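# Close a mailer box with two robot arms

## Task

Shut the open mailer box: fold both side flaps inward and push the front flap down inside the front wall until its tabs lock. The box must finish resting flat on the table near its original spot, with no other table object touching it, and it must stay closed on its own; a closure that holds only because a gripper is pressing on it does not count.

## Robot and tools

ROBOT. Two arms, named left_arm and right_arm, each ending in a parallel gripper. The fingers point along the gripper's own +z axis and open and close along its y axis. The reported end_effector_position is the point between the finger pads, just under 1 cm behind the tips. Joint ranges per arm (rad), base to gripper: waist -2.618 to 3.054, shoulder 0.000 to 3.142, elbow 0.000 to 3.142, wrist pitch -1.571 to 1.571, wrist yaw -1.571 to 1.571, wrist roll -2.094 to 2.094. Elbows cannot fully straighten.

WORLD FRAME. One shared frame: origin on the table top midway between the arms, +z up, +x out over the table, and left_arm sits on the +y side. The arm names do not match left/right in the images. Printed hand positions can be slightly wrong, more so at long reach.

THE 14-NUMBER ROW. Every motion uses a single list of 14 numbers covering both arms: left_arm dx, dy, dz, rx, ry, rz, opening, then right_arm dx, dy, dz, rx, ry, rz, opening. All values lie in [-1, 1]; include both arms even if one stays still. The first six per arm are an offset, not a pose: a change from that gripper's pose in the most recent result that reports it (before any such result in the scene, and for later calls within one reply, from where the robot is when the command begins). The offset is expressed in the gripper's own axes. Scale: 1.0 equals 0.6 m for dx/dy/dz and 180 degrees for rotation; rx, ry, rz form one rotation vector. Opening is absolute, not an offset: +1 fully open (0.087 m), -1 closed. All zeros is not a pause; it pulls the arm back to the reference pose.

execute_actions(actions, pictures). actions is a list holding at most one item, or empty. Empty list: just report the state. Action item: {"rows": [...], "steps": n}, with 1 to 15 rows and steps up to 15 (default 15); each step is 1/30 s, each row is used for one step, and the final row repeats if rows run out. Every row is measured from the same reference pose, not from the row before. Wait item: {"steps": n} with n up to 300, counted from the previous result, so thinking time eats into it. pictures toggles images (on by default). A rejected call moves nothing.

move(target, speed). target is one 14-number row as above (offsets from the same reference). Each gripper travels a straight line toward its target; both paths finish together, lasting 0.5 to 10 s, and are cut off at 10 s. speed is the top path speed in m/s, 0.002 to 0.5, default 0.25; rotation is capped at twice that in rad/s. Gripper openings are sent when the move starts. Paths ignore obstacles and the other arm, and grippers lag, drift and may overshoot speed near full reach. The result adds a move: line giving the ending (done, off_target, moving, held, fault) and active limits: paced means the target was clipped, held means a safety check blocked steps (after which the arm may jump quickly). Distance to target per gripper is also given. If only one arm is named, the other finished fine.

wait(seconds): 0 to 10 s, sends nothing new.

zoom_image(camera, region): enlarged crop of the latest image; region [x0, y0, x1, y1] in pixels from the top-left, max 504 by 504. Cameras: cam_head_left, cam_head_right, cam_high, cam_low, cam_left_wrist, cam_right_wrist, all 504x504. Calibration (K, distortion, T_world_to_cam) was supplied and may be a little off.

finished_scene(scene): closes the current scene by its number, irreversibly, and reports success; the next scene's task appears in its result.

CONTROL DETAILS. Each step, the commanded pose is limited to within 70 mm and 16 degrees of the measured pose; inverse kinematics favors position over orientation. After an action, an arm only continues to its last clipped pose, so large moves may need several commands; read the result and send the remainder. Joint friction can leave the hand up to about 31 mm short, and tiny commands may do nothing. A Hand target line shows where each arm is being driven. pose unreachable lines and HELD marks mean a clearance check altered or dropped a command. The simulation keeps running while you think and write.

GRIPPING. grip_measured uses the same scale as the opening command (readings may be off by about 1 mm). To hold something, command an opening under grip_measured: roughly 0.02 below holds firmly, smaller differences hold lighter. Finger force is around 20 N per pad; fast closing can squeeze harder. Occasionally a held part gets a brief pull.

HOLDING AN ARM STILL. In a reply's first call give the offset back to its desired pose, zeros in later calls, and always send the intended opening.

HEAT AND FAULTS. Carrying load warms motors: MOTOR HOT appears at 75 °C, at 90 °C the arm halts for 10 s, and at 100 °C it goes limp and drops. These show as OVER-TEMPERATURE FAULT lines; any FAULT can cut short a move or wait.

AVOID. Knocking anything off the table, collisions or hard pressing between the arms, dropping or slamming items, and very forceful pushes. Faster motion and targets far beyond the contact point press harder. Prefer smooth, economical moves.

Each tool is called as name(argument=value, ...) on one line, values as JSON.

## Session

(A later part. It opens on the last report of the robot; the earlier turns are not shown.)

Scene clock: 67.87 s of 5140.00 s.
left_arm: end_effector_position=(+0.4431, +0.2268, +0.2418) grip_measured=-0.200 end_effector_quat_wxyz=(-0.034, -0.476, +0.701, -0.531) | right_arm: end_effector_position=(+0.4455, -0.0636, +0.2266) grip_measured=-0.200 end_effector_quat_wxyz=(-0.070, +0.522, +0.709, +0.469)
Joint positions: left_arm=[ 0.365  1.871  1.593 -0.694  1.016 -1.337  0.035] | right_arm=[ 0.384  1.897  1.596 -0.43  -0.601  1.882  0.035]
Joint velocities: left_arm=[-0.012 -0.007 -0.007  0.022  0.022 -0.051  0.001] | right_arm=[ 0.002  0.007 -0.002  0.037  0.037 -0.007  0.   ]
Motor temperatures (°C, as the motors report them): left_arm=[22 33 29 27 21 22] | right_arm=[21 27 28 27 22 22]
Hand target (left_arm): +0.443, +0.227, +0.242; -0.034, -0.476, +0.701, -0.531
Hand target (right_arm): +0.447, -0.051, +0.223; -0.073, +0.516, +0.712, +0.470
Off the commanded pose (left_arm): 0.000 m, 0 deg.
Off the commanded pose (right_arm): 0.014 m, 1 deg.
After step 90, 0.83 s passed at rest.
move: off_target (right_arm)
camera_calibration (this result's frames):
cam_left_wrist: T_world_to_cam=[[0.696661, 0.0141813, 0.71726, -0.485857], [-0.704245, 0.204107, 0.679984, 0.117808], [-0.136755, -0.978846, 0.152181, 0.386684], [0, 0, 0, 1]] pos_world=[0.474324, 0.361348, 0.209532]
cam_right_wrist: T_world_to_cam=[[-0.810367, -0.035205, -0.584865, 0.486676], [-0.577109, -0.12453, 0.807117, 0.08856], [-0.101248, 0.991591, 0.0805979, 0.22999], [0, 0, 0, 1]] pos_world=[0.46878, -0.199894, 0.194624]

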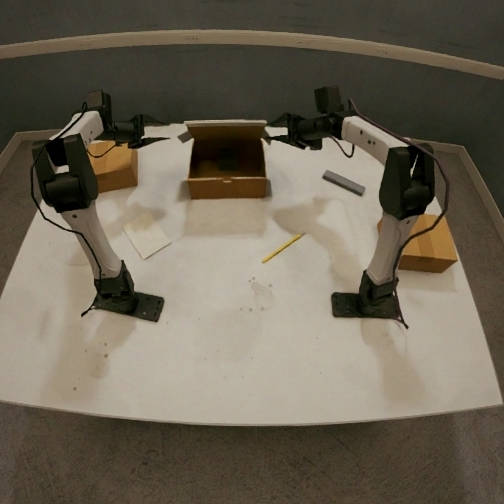

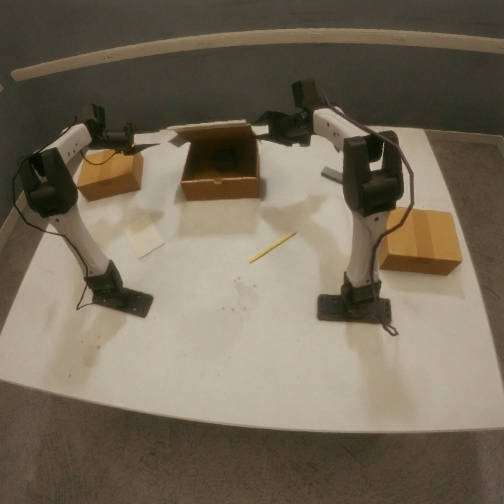

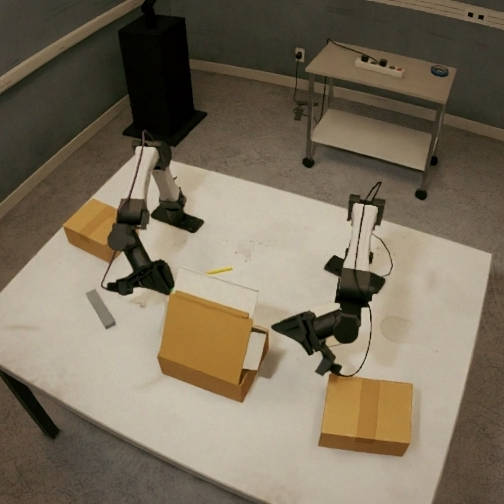

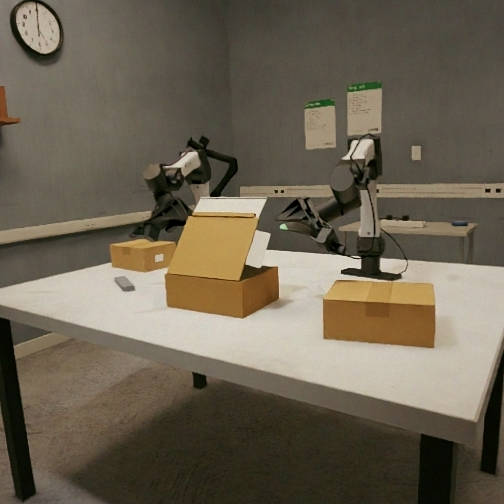

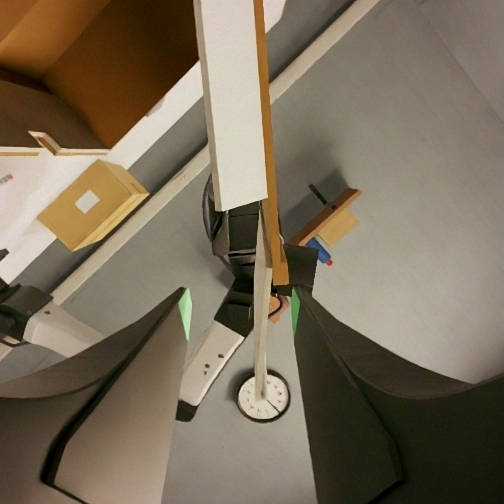

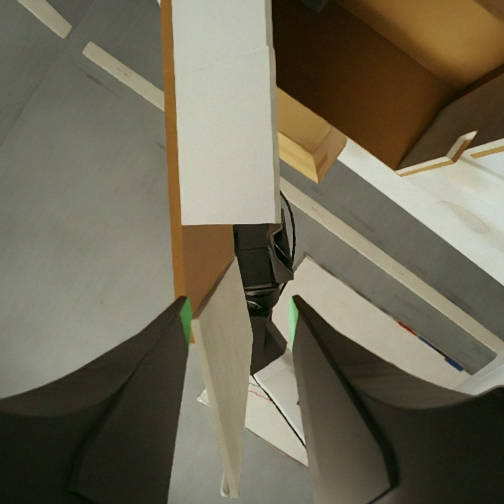

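move(target=[0,0,0,0,0,0,-0.2,-0.045,0,-0.05,0,0,0,0.6], speed=0.1)

move(target=[0,0,0,0,0,0,-0.2,0.07,0,0.095,0,0,0,0.6], speed=0.08)

Scene clock: 70.87 s of 5140.00 s.
left_arm: end_effector_position=(+0.4431, +0.2268, +0.2418) grip_measured=-0.200 end_effector_quat_wxyz=(-0.034, -0.476, +0.701, -0.531) | right_arm: end_effector_position=(+0.4533, -0.1014, +0.2218) grip_measured=+0.600 end_effector_quat_wxyz=(-0.068, +0.526, +0.707, +0.468)
Joint positions: left_arm=[ 0.365  1.871  1.593 -0.694  1.016 -1.337  0.035] | right_arm=[ 0.293  1.888  1.576 -0.463 -0.66   1.814  0.07 ]
Joint velocities: left_arm=[ 0.007 -0.007 -0.002  0.022 -0.037  0.022 -0.001] | right_arm=[ 0.027  0.002 -0.012  0.022 -0.022 -0.051 -0.001]
Motor temperatures (°C, as the motors report them): left_arm=[22 34 30 27 21 22] | right_arm=[21 27 28 27 22 22]
Hand target (left_arm): +0.443, +0.227, +0.242; -0.034, -0.476, +0.701, -0.531
Hand target (right_arm): +0.445, -0.103, +0.227; -0.070, +0.522, +0.709, +0.469
Off the commanded pose (left_arm): 0.000 m, 0 deg.
Off the commanded pose (right_arm): 0.010 m, 1 deg.
move: done
camera_calibration (this result's frames):
cam_left_wrist: T_world_to_cam=[[0.696661, 0.0141813, 0.71726, -0.485857], [-0.704245, 0.204107, 0.679984, 0.117808], [-0.136755, -0.978846, 0.152181, 0.386684], [0, 0, 0, 1]] pos_world=[0.474324, 0.361348, 0.209532]
cam_right_wrist: T_world_to_cam=[[-0.812941, -0.0270465, -0.581718, 0.490185], [-0.575302, -0.117601, 0.809443, 0.0915941], [-0.0903034, 0.992692, 0.0800431, 0.263917], [0, 0, 0, 1]] pos_world=[0.475019, -0.237959, 0.189885]

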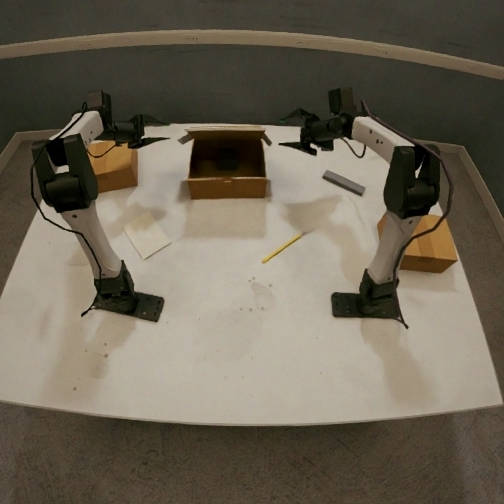

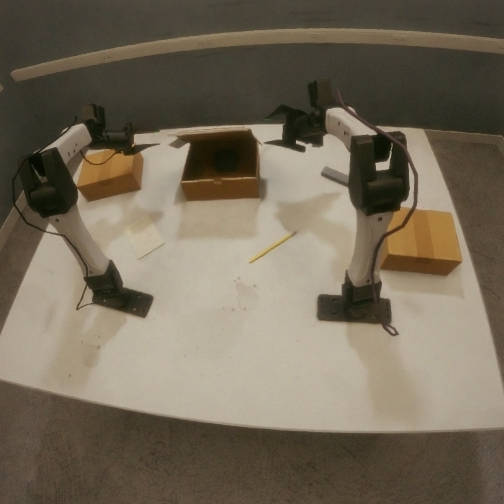

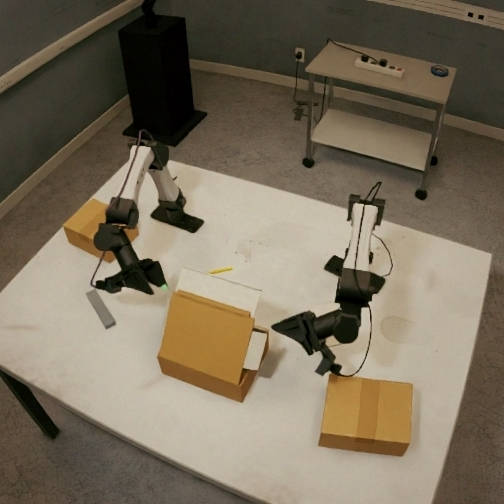

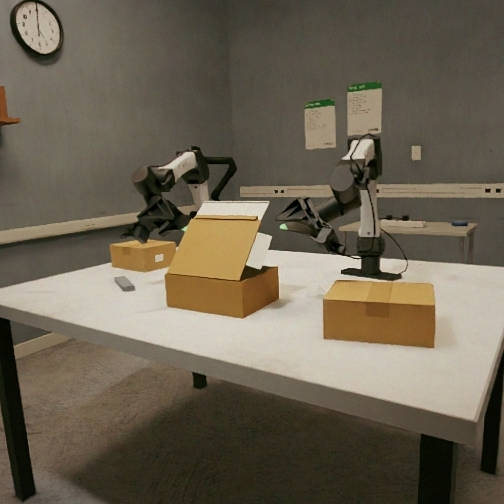

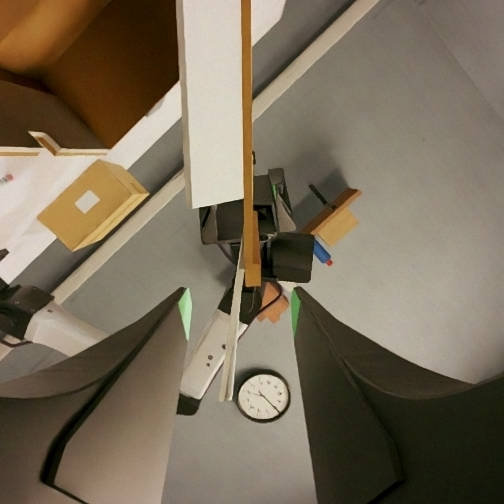

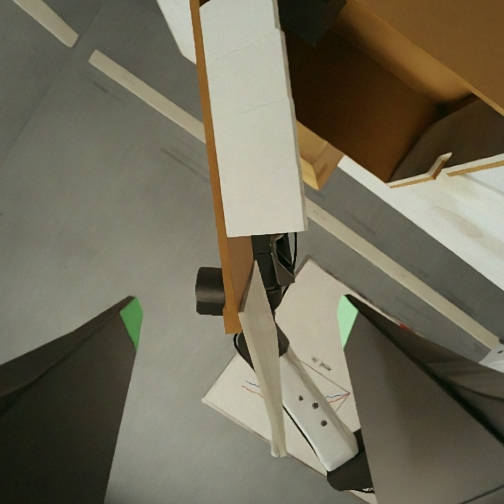

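Scene clock: 72.17 s of 5140.00 s.
left_arm: end_effector_position=(+0.4431, +0.2268, +0.2418) grip_measured=-0.200 end_effector_quat_wxyz=(-0.034, -0.476, +0.701, -0.531) | right_arm: end_effector_position=(+0.4502, -0.0360, +0.2081) grip_measured=+0.600 end_effector_quat_wxyz=(-0.076, +0.530, +0.712, +0.455)
Joint positions: left_arm=[ 0.365  1.871  1.593 -0.694  1.016 -1.337  0.035] | right_arm=[ 0.443  1.969  1.639 -0.411 -0.554  1.927  0.07 ]
Joint velocities: left_arm=[-0.012 -0.027  0.002  0.066 -0.037 -0.139 -0.   ] | right_arm=[ 0.007 -0.007 -0.002  0.037  0.007 -0.007 -0.   ]
Motor temperatures (°C, as the motors report them): left_arm=[22 34 30 27 21 22] | right_arm=[21 28 28 28 22 22]
Hand target (left_arm): +0.443, +0.227, +0.242; -0.034, -0.476, +0.701, -0.531
Hand target (right_arm): +0.458, -0.032, +0.215; -0.068, +0.527, +0.707, +0.467
Off the commanded pose (left_arm): 0.000 m, 0 deg.
Off the commanded pose (right_arm): 0.011 m, 2 deg.
move: off_target (right_arm)
camera_calibration (this result's frames):
cam_left_wrist: T_world_to_cam=[[0.696661, 0.0141813, 0.71726, -0.485857], [-0.704245, 0.204107, 0.679984, 0.117808], [-0.136755, -0.978846, 0.152181, 0.386684], [0, 0, 0, 1]] pos_world=[0.474324, 0.361348, 0.209532]
cam_right_wrist: T_world_to_cam=[[-0.827941, -0.0430618, -0.559159, 0.482982], [-0.552279, -0.11069, 0.826278, 0.0950008], [-0.0974741, 0.992922, 0.0678623, 0.205555], [0, 0, 0, 1]] pos_world=[0.472384, -0.172787, 0.177617]

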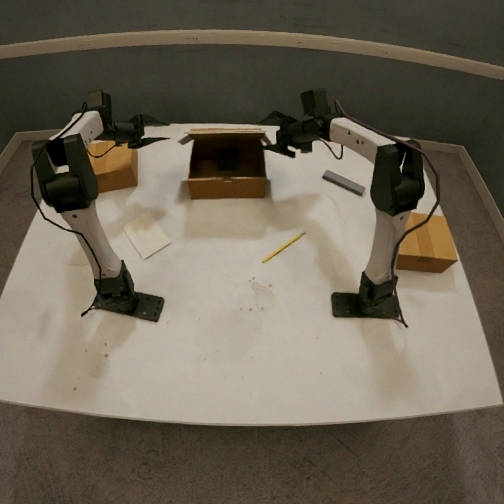

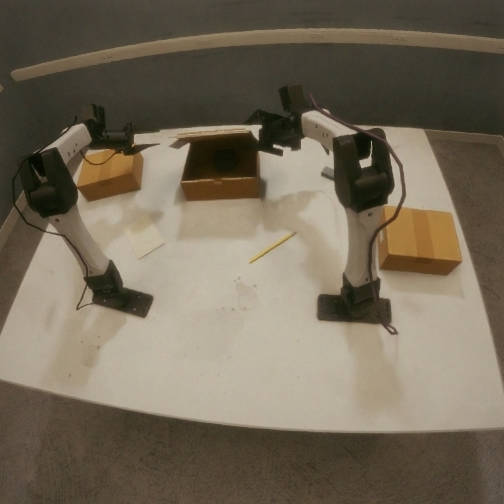

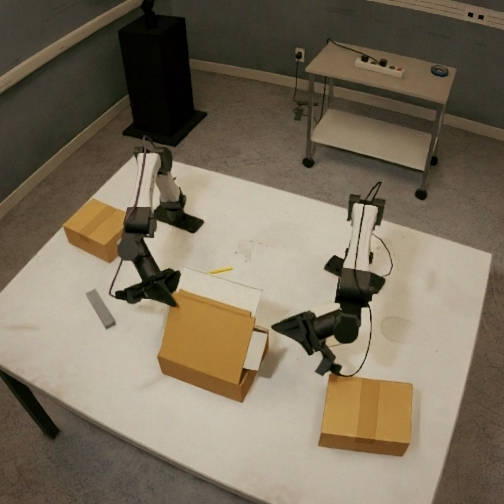

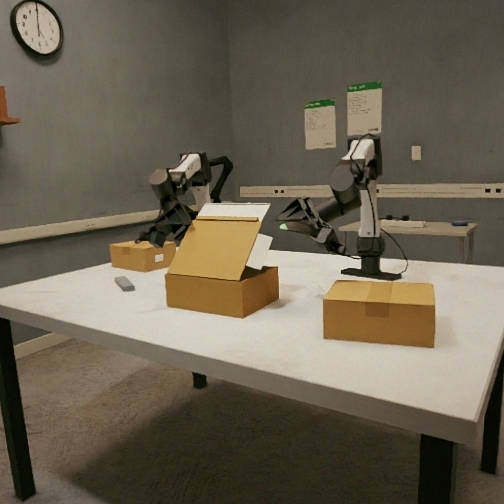

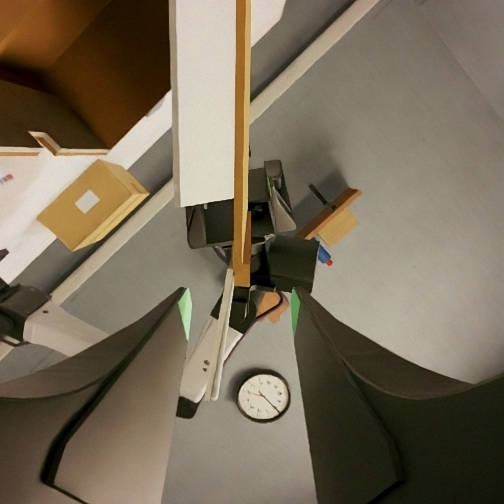

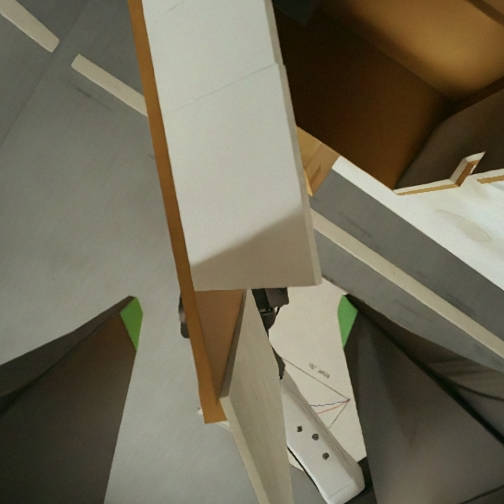

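Close the right gripper with a slight shift toward the lid.

move(target=[0,0,0,0,0,0,-0.2,0,0.025,0,0,0,0,-1], speed=0.05)

Scene clock: 74.10 s of 5140.00 s.
left_arm: end_effector_position=(+0.4431, +0.2268, +0.2418) grip_measured=-0.200 end_effector_quat_wxyz=(-0.034, -0.476, +0.701, -0.531) | right_arm: end_effector_position=(+0.4661, -0.0360, +0.2275) grip_measured=-0.899 end_effector_quat_wxyz=(-0.052, +0.520, +0.708, +0.474)
Joint positions: left_arm=[ 0.365  1.871  1.593 -0.694  1.016 -1.337  0.035] | right_arm=[ 0.436  1.989  1.715 -0.412 -0.536  1.916  0.004]
Joint velocities: left_arm=[ 0.007  0.002  0.012 -0.037 -0.007 -0.051  0.   ] | right_arm=[ 0.027  0.002 -0.007 -0.11   0.051 -0.037 -0.   ]
Motor temperatures (°C, as the motors report them): left_arm=[22 34 30 27 21 22] | right_arm=[21 28 28 28 22 22]
Hand target (left_arm): +0.443, +0.227, +0.242; -0.034, -0.476, +0.701, -0.531
Hand target (right_arm): +0.463, -0.036, +0.217; -0.075, +0.530, +0.711, +0.457
Off the commanded pose (left_arm): 0.000 m, 0 deg.
Off the commanded pose (right_arm): 0.011 m, 4 deg.
move: off_target (right_arm)
camera_calibration (this result's frames):
cam_left_wrist: T_world_to_cam=[[0.696661, 0.0141813, 0.71726, -0.485857], [-0.704245, 0.204107, 0.679984, 0.117808], [-0.136755, -0.978846, 0.152181, 0.386684], [0, 0, 0, 1]] pos_world=[0.474324, 0.361348, 0.209532]
cam_right_wrist: T_world_to_cam=[[-0.791398, -0.0274578, -0.610685, 0.502192], [-0.605071, -0.107077, 0.788938, 0.120955], [-0.0870528, 0.993872, 0.0681266, 0.200928], [0, 0, 0, 1]] pos_world=[0.488111, -0.172956, 0.197567]

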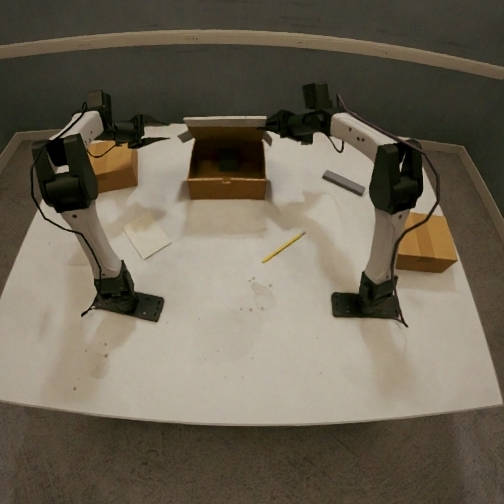

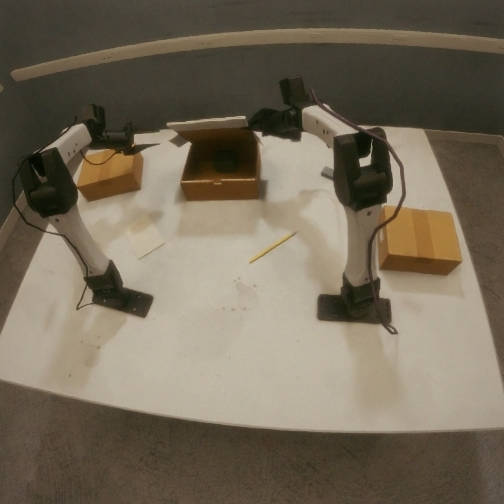

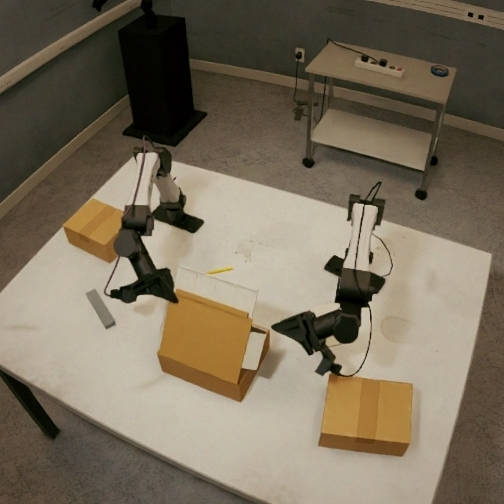

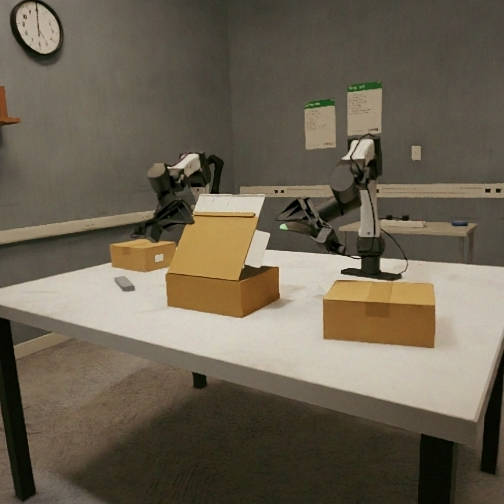

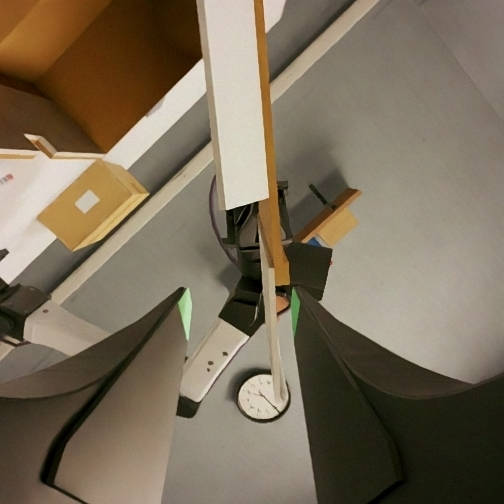

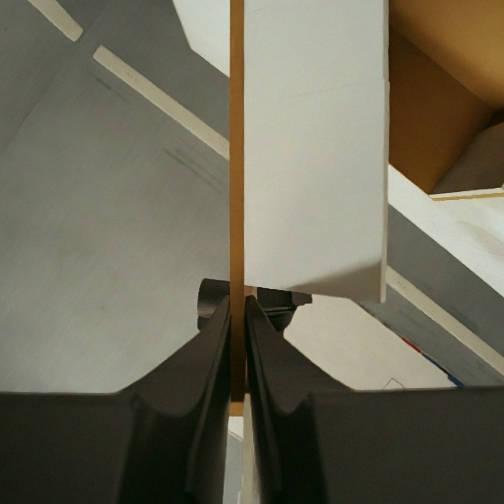

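move(target=[0,-0.025,0.2,0,0,0,0,0,0,0,0,0,0,-1], speed=0.06)

Scene clock: 78.03 s of 5140.00 s.
left_arm: end_effector_position=(+0.5028, +0.1374, +0.2030) grip_measured=+0.000 end_effector_quat_wxyz=(-0.038, -0.475, +0.700, -0.532) | right_arm: end_effector_position=(+0.4666, -0.0360, +0.2277) grip_measured=-0.900 end_effector_quat_wxyz=(-0.049, +0.519, +0.709, +0.475)
Joint positions: left_arm=[ 0.141  2.051  1.641 -0.329  0.876 -1.627  0.044] | right_arm=[ 0.436  1.989  1.716 -0.41  -0.534  1.912  0.004]
Joint velocities: left_arm=[ 0.017 -0.012 -0.012 -0.051  0.007 -0.022 -0.001] | right_arm=[-0.022 -0.002  0.002 -0.037  0.037 -0.007  0.001]
Motor temperatures (°C, as the motors report them): left_arm=[22 34 30 27 21 22] | right_arm=[21 28 29 28 22 22]
Hand target (left_arm): +0.508, +0.134, +0.200; -0.036, -0.475, +0.700, -0.532
Hand target (right_arm): +0.466, -0.036, +0.227; -0.052, +0.520, +0.708, +0.474
Off the commanded pose (left_arm): 0.007 m, 1 deg.
Off the commanded pose (right_arm): 0.001 m, 0 deg.
move: done
camera_calibration (this result's frames):
cam_left_wrist: T_world_to_cam=[[0.69895, 0.0152808, 0.715007, -0.499187], [-0.701058, 0.212273, 0.680777, 0.201643], [-0.141374, -0.977091, 0.159081, 0.313974], [0, 0, 0, 1]] pos_world=[0.534658, 0.271606, 0.169701]
cam_right_wrist: T_world_to_cam=[[-0.78789, -0.0289767, -0.615134, 0.502081], [-0.609492, -0.106095, 0.785661, 0.123911], [-0.0880283, 0.993934, 0.0659299, 0.20192], [0, 0, 0, 1]] pos_world=[0.488882, -0.173, 0.198182]

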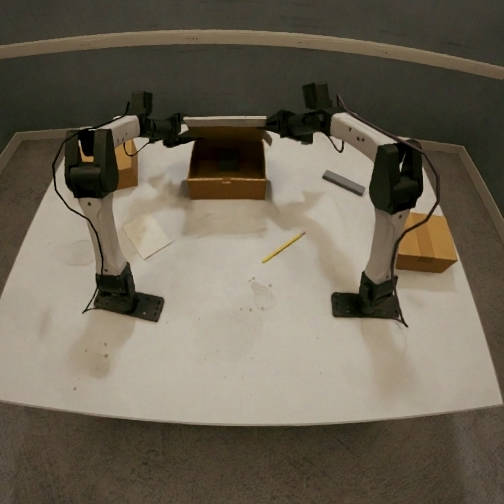

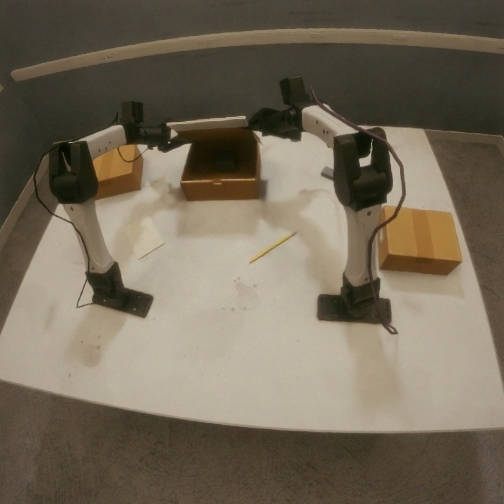

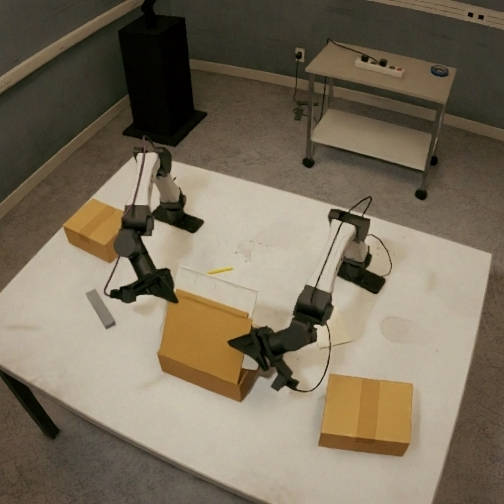

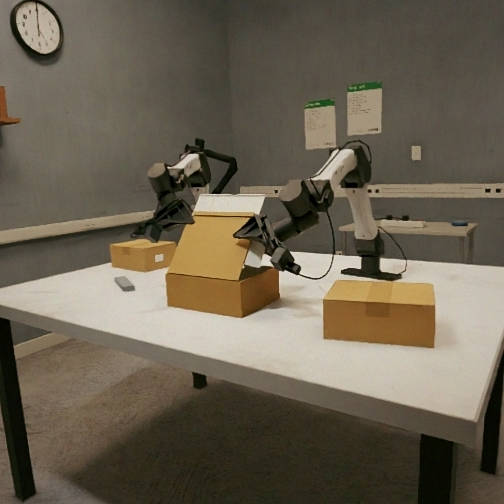

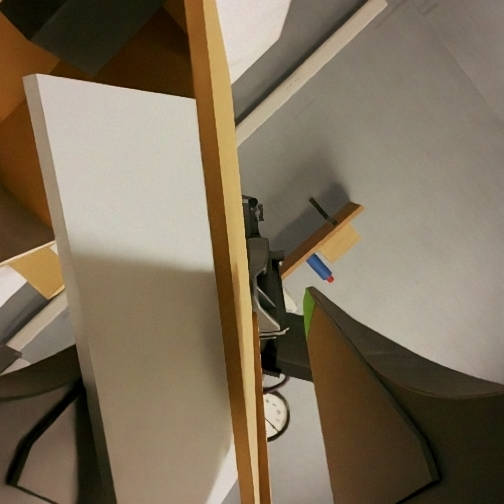

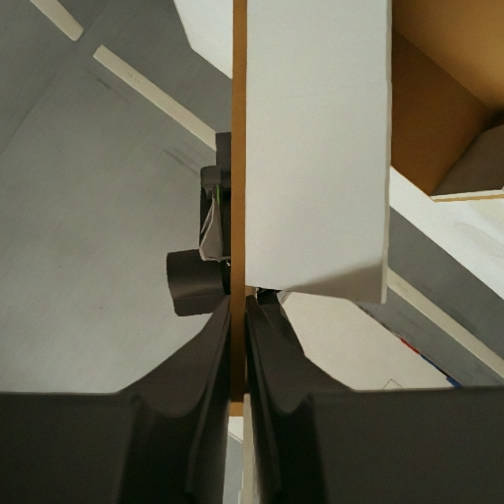

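move(target=[0,0,-0.2,0,0,0,0,0,0,0,0,0,0,-1], speed=0.15)

move(target=[-0.118,0,0.05,0,0,0,0,0,0,0,0,0,0,-1], speed=0.15)

move(target=[0.115,0,0.143,0,0,0,0,0,0,0,0,0,0,-1], speed=0.06)

Scene clock: 82.67 s of 5140.00 s.
left_arm: end_effector_position=(+0.4500, +0.2298, +0.2531) grip_measured=+0.000 end_effector_quat_wxyz=(-0.030, -0.474, +0.701, -0.532) | right_arm: end_effector_position=(+0.4672, -0.0360, +0.2282) grip_measured=-0.900 end_effector_quat_wxyz=(-0.048, +0.518, +0.709, +0.477)
Joint positions: left_arm=[ 0.369  1.897  1.67  -0.74   1.019 -1.332  0.044] | right_arm=[ 0.436  1.989  1.716 -0.406 -0.533  1.912  0.004]
Joint velocities: left_arm=[ 0.007  0.017 -0.002 -0.022  0.037  0.081 -0.001] | right_arm=[ 0.007  0.012  0.007 -0.066 -0.022 -0.066 -0.001]
Motor temperatures (°C, as the motors report them): left_arm=[22 35 30 27 21 22] | right_arm=[21 29 29 28 22 22]
Hand target (left_arm): +0.448, +0.230, +0.255; -0.035, -0.475, +0.701, -0.531
Hand target (right_arm): +0.467, -0.036, +0.228; -0.049, +0.519, +0.709, +0.475
Off the commanded pose (left_arm): 0.002 m, 1 deg.
Off the commanded pose (right_arm): 0.001 m, 0 deg.
After step 90, 0.20 s passed at rest.
move: done
camera_calibration (this result's frames):
cam_left_wrist: T_world_to_cam=[[0.690338, 0.013816, 0.723355, -0.497489], [-0.710291, 0.203033, 0.673992, 0.118843], [-0.137553, -0.979074, 0.149975, 0.389878], [0, 0, 0, 1]] pos_world=[0.481477, 0.364464, 0.22129]
cam_right_wrist: T_world_to_cam=[[-0.785169, -0.0282226, -0.618638, 0.502423], [-0.613061, -0.105811, 0.782918, 0.126192], [-0.0875544, 0.993986, 0.065777, 0.201714], [0, 0, 0, 1]] pos_world=[0.489512, -0.172968, 0.198752]

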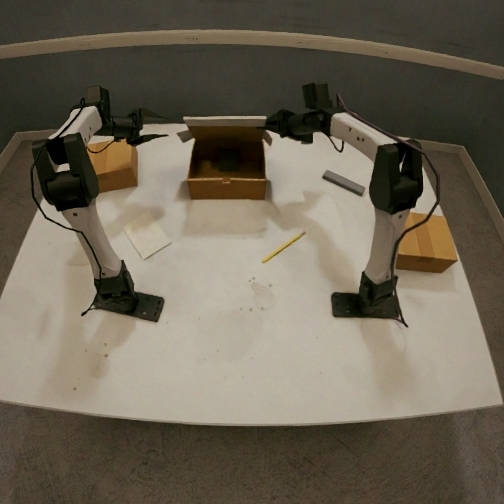

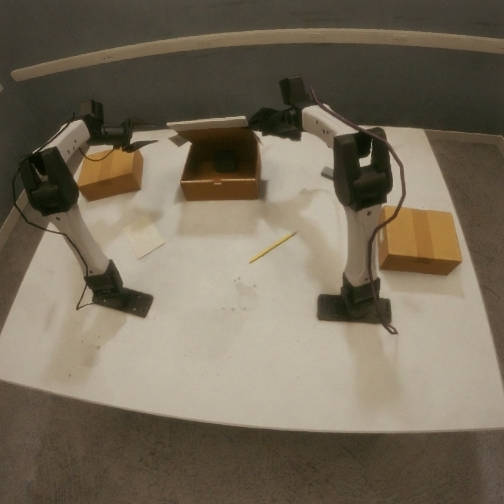

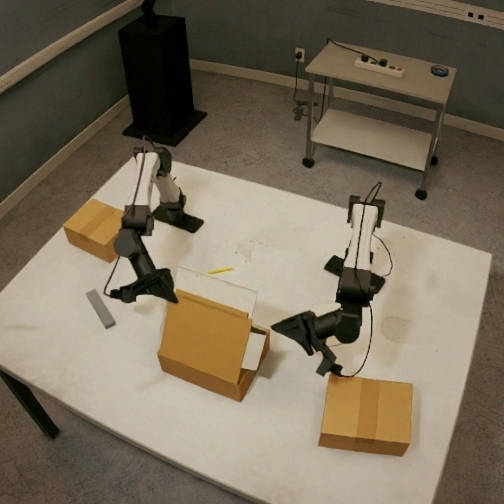

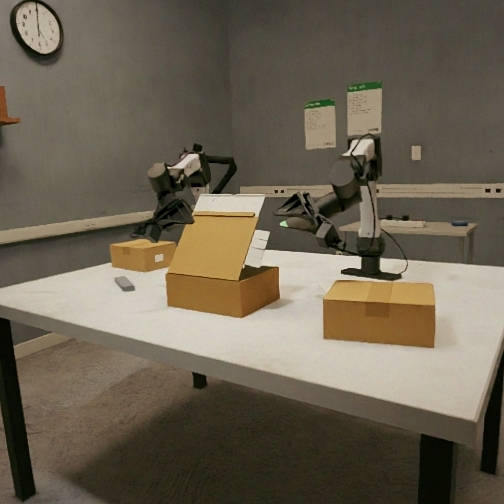

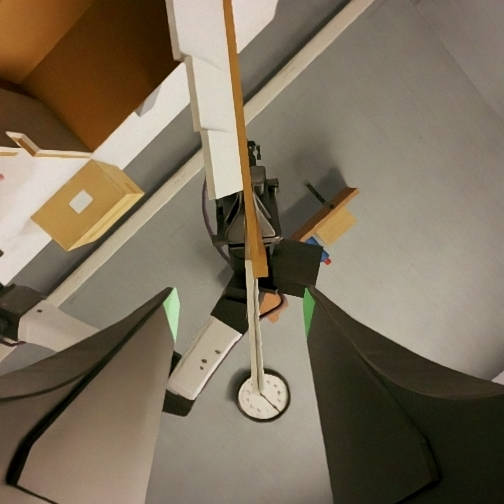

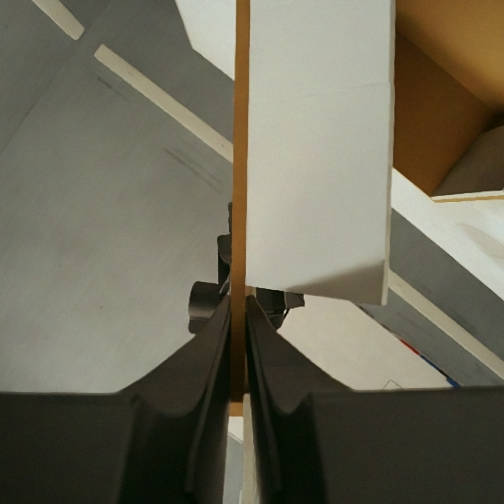

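Scene clock: 83.70 s of 5140.00 s.
left_arm: end_effector_position=(+0.4971, +0.2475, +0.2008) grip_measured=+0.000 end_effector_quat_wxyz=(-0.036, -0.476, +0.701, -0.529) | right_arm: end_effector_position=(+0.4672, -0.0360, +0.2282) grip_measured=-0.900 end_effector_quat_wxyz=(-0.048, +0.518, +0.709, +0.477)
Joint positions: left_arm=[ 0.386  2.126  1.803 -0.688  1.029 -1.297  0.044] | right_arm=[ 0.436  1.989  1.716 -0.406 -0.533  1.912  0.004]
Joint velocities: left_arm=[-0.007 -0.002  0.022 -0.022 -0.007  0.007  0.   ] | right_arm=[-0.002 -0.007 -0.012 -0.11  -0.051  0.007 -0.   ]
Motor temperatures (°C, as the motors report them): left_arm=[22 35 31 27 21 22] | right_arm=[21 29 29 28 22 22]
Hand target (left_arm): +0.501, +0.252, +0.200; -0.030, -0.474, +0.701, -0.532
Hand target (right_arm): +0.467, -0.036, +0.228; -0.048, +0.518, +0.709, +0.477
Off the commanded pose (left_arm): 0.007 m, 1 deg.
Off the commanded pose (right_arm): 0.000 m, 0 deg.
move: done
camera_calibration (this result's frames):
cam_left_wrist: T_world_to_cam=[[0.700238, 0.0121578, 0.713806, -0.494937], [-0.700342, 0.205699, 0.683527, 0.176488], [-0.138519, -0.97854, 0.152553, 0.421352], [0, 0, 0, 1]] pos_world=[0.52854, 0.382024, 0.168376]
cam_right_wrist: T_world_to_cam=[[-0.785169, -0.0282226, -0.618638, 0.502423], [-0.613061, -0.105811, 0.782918, 0.126192], [-0.0875544, 0.993986, 0.065777, 0.201714], [0, 0, 0, 1]] pos_world=[0.489512, -0.172968, 0.198752]

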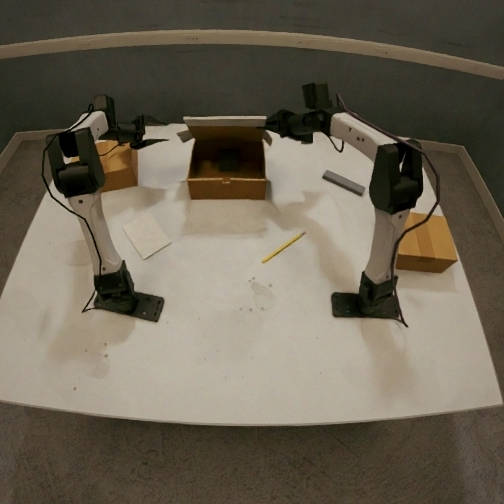

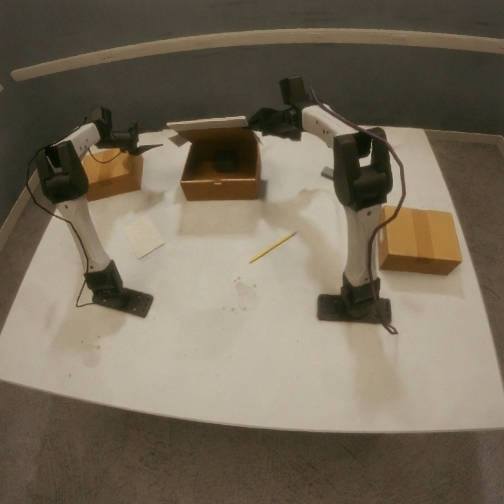

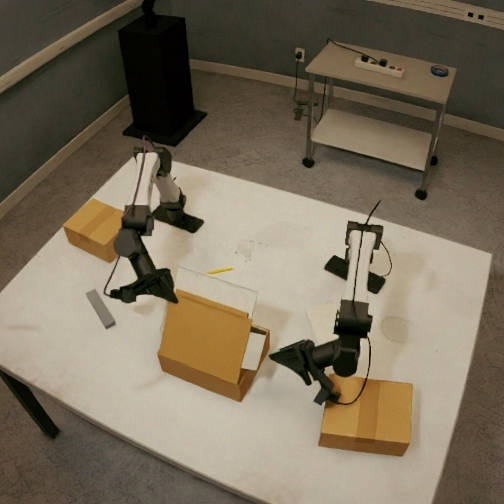

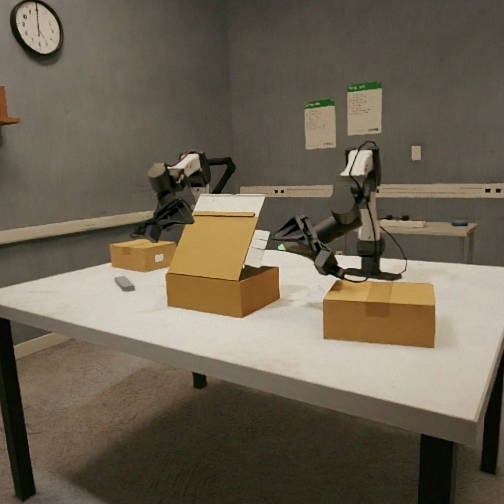

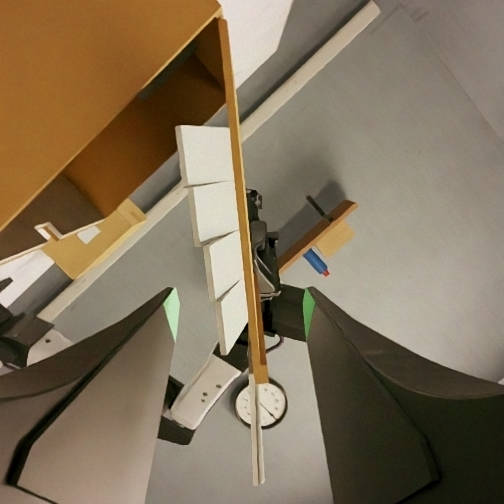

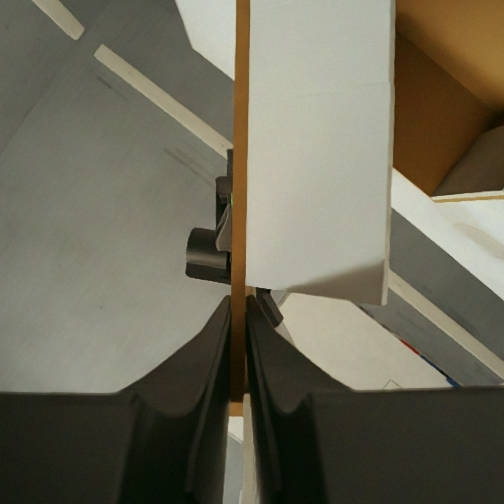

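Scene clock: 85.93 s of 5140.00 s.
left_arm: end_effector_position=(+0.5027, +0.1407, +0.2090) grip_measured=+0.000 end_effector_quat_wxyz=(-0.034, -0.471, +0.701, -0.535) | right_arm: end_effector_position=(+0.4672, -0.0360, +0.2282) grip_measured=-0.900 end_effector_quat_wxyz=(-0.048, +0.518, +0.709, +0.477)
Joint positions: left_arm=[ 0.148  2.044  1.652 -0.342  0.883 -1.617  0.044] | right_arm=[ 0.436  1.989  1.716 -0.406 -0.533  1.912  0.004]
Joint velocities: left_arm=[-0.022 -0.022 -0.002  0.007 -0.022 -0.007 -0.001] | right_arm=[ 0.002 -0.012 -0.012 -0.022 -0.007  0.066 -0.   ]
Motor temperatures (°C, as the motors report them): left_arm=[22 36 30 27 21 22] | right_arm=[21 30 29 28 22 22]
Hand target (left_arm): +0.500, +0.137, +0.203; -0.039, -0.476, +0.701, -0.530
Hand target (right_arm): +0.467, -0.036, +0.228; -0.048, +0.518, +0.709, +0.477
Off the commanded pose (left_arm): 0.009 m, 1 deg.
Off the commanded pose (right_arm): 0.000 m, 0 deg.
move: done
camera_calibration (this result's frames):
cam_left_wrist: T_world_to_cam=[[0.690179, 0.014264, 0.723499, -0.500666], [-0.709025, 0.213247, 0.672167, 0.202438], [-0.144696, -0.976894, 0.157292, 0.318273], [0, 0, 0, 1]] pos_world=[0.535135, 0.274891, 0.176098]
cam_right_wrist: T_world_to_cam=[[-0.785169, -0.0282226, -0.618638, 0.502423], [-0.613061, -0.105811, 0.782918, 0.126192], [-0.0875544, 0.993986, 0.065777, 0.201714], [0, 0, 0, 1]] pos_world=[0.489512, -0.172968, 0.198752]

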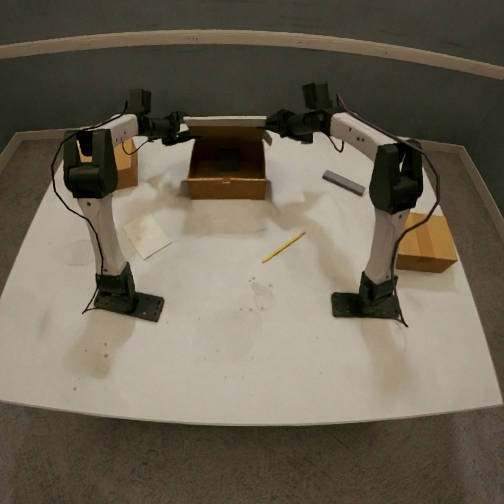

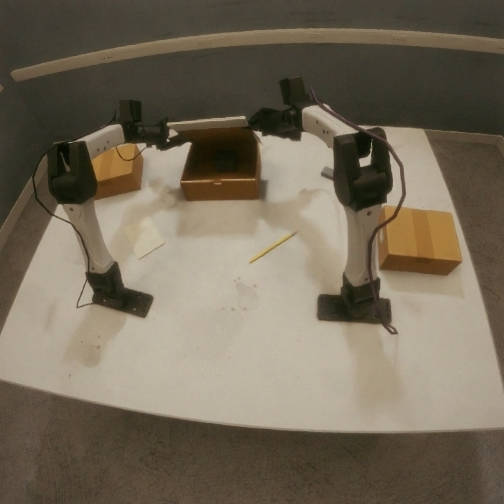

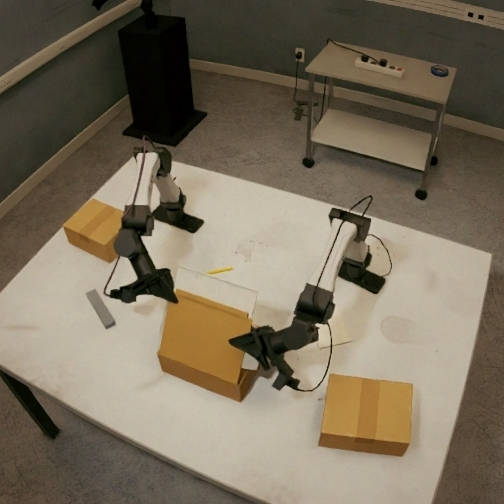

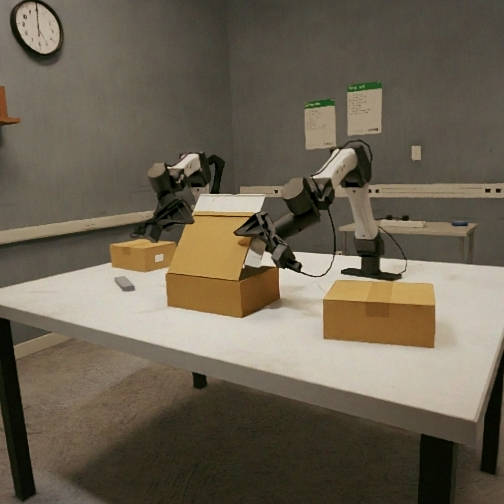

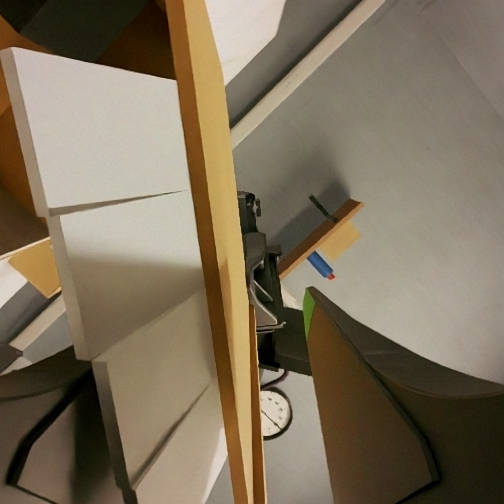

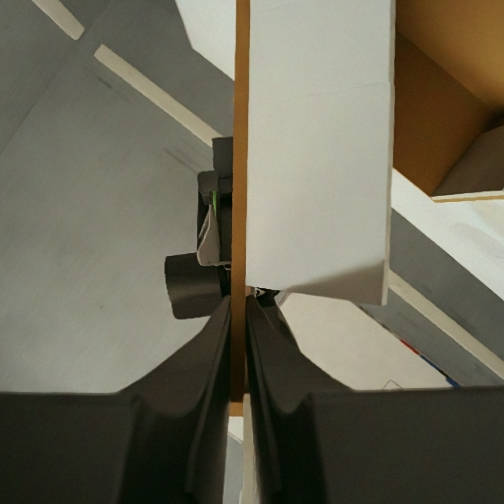

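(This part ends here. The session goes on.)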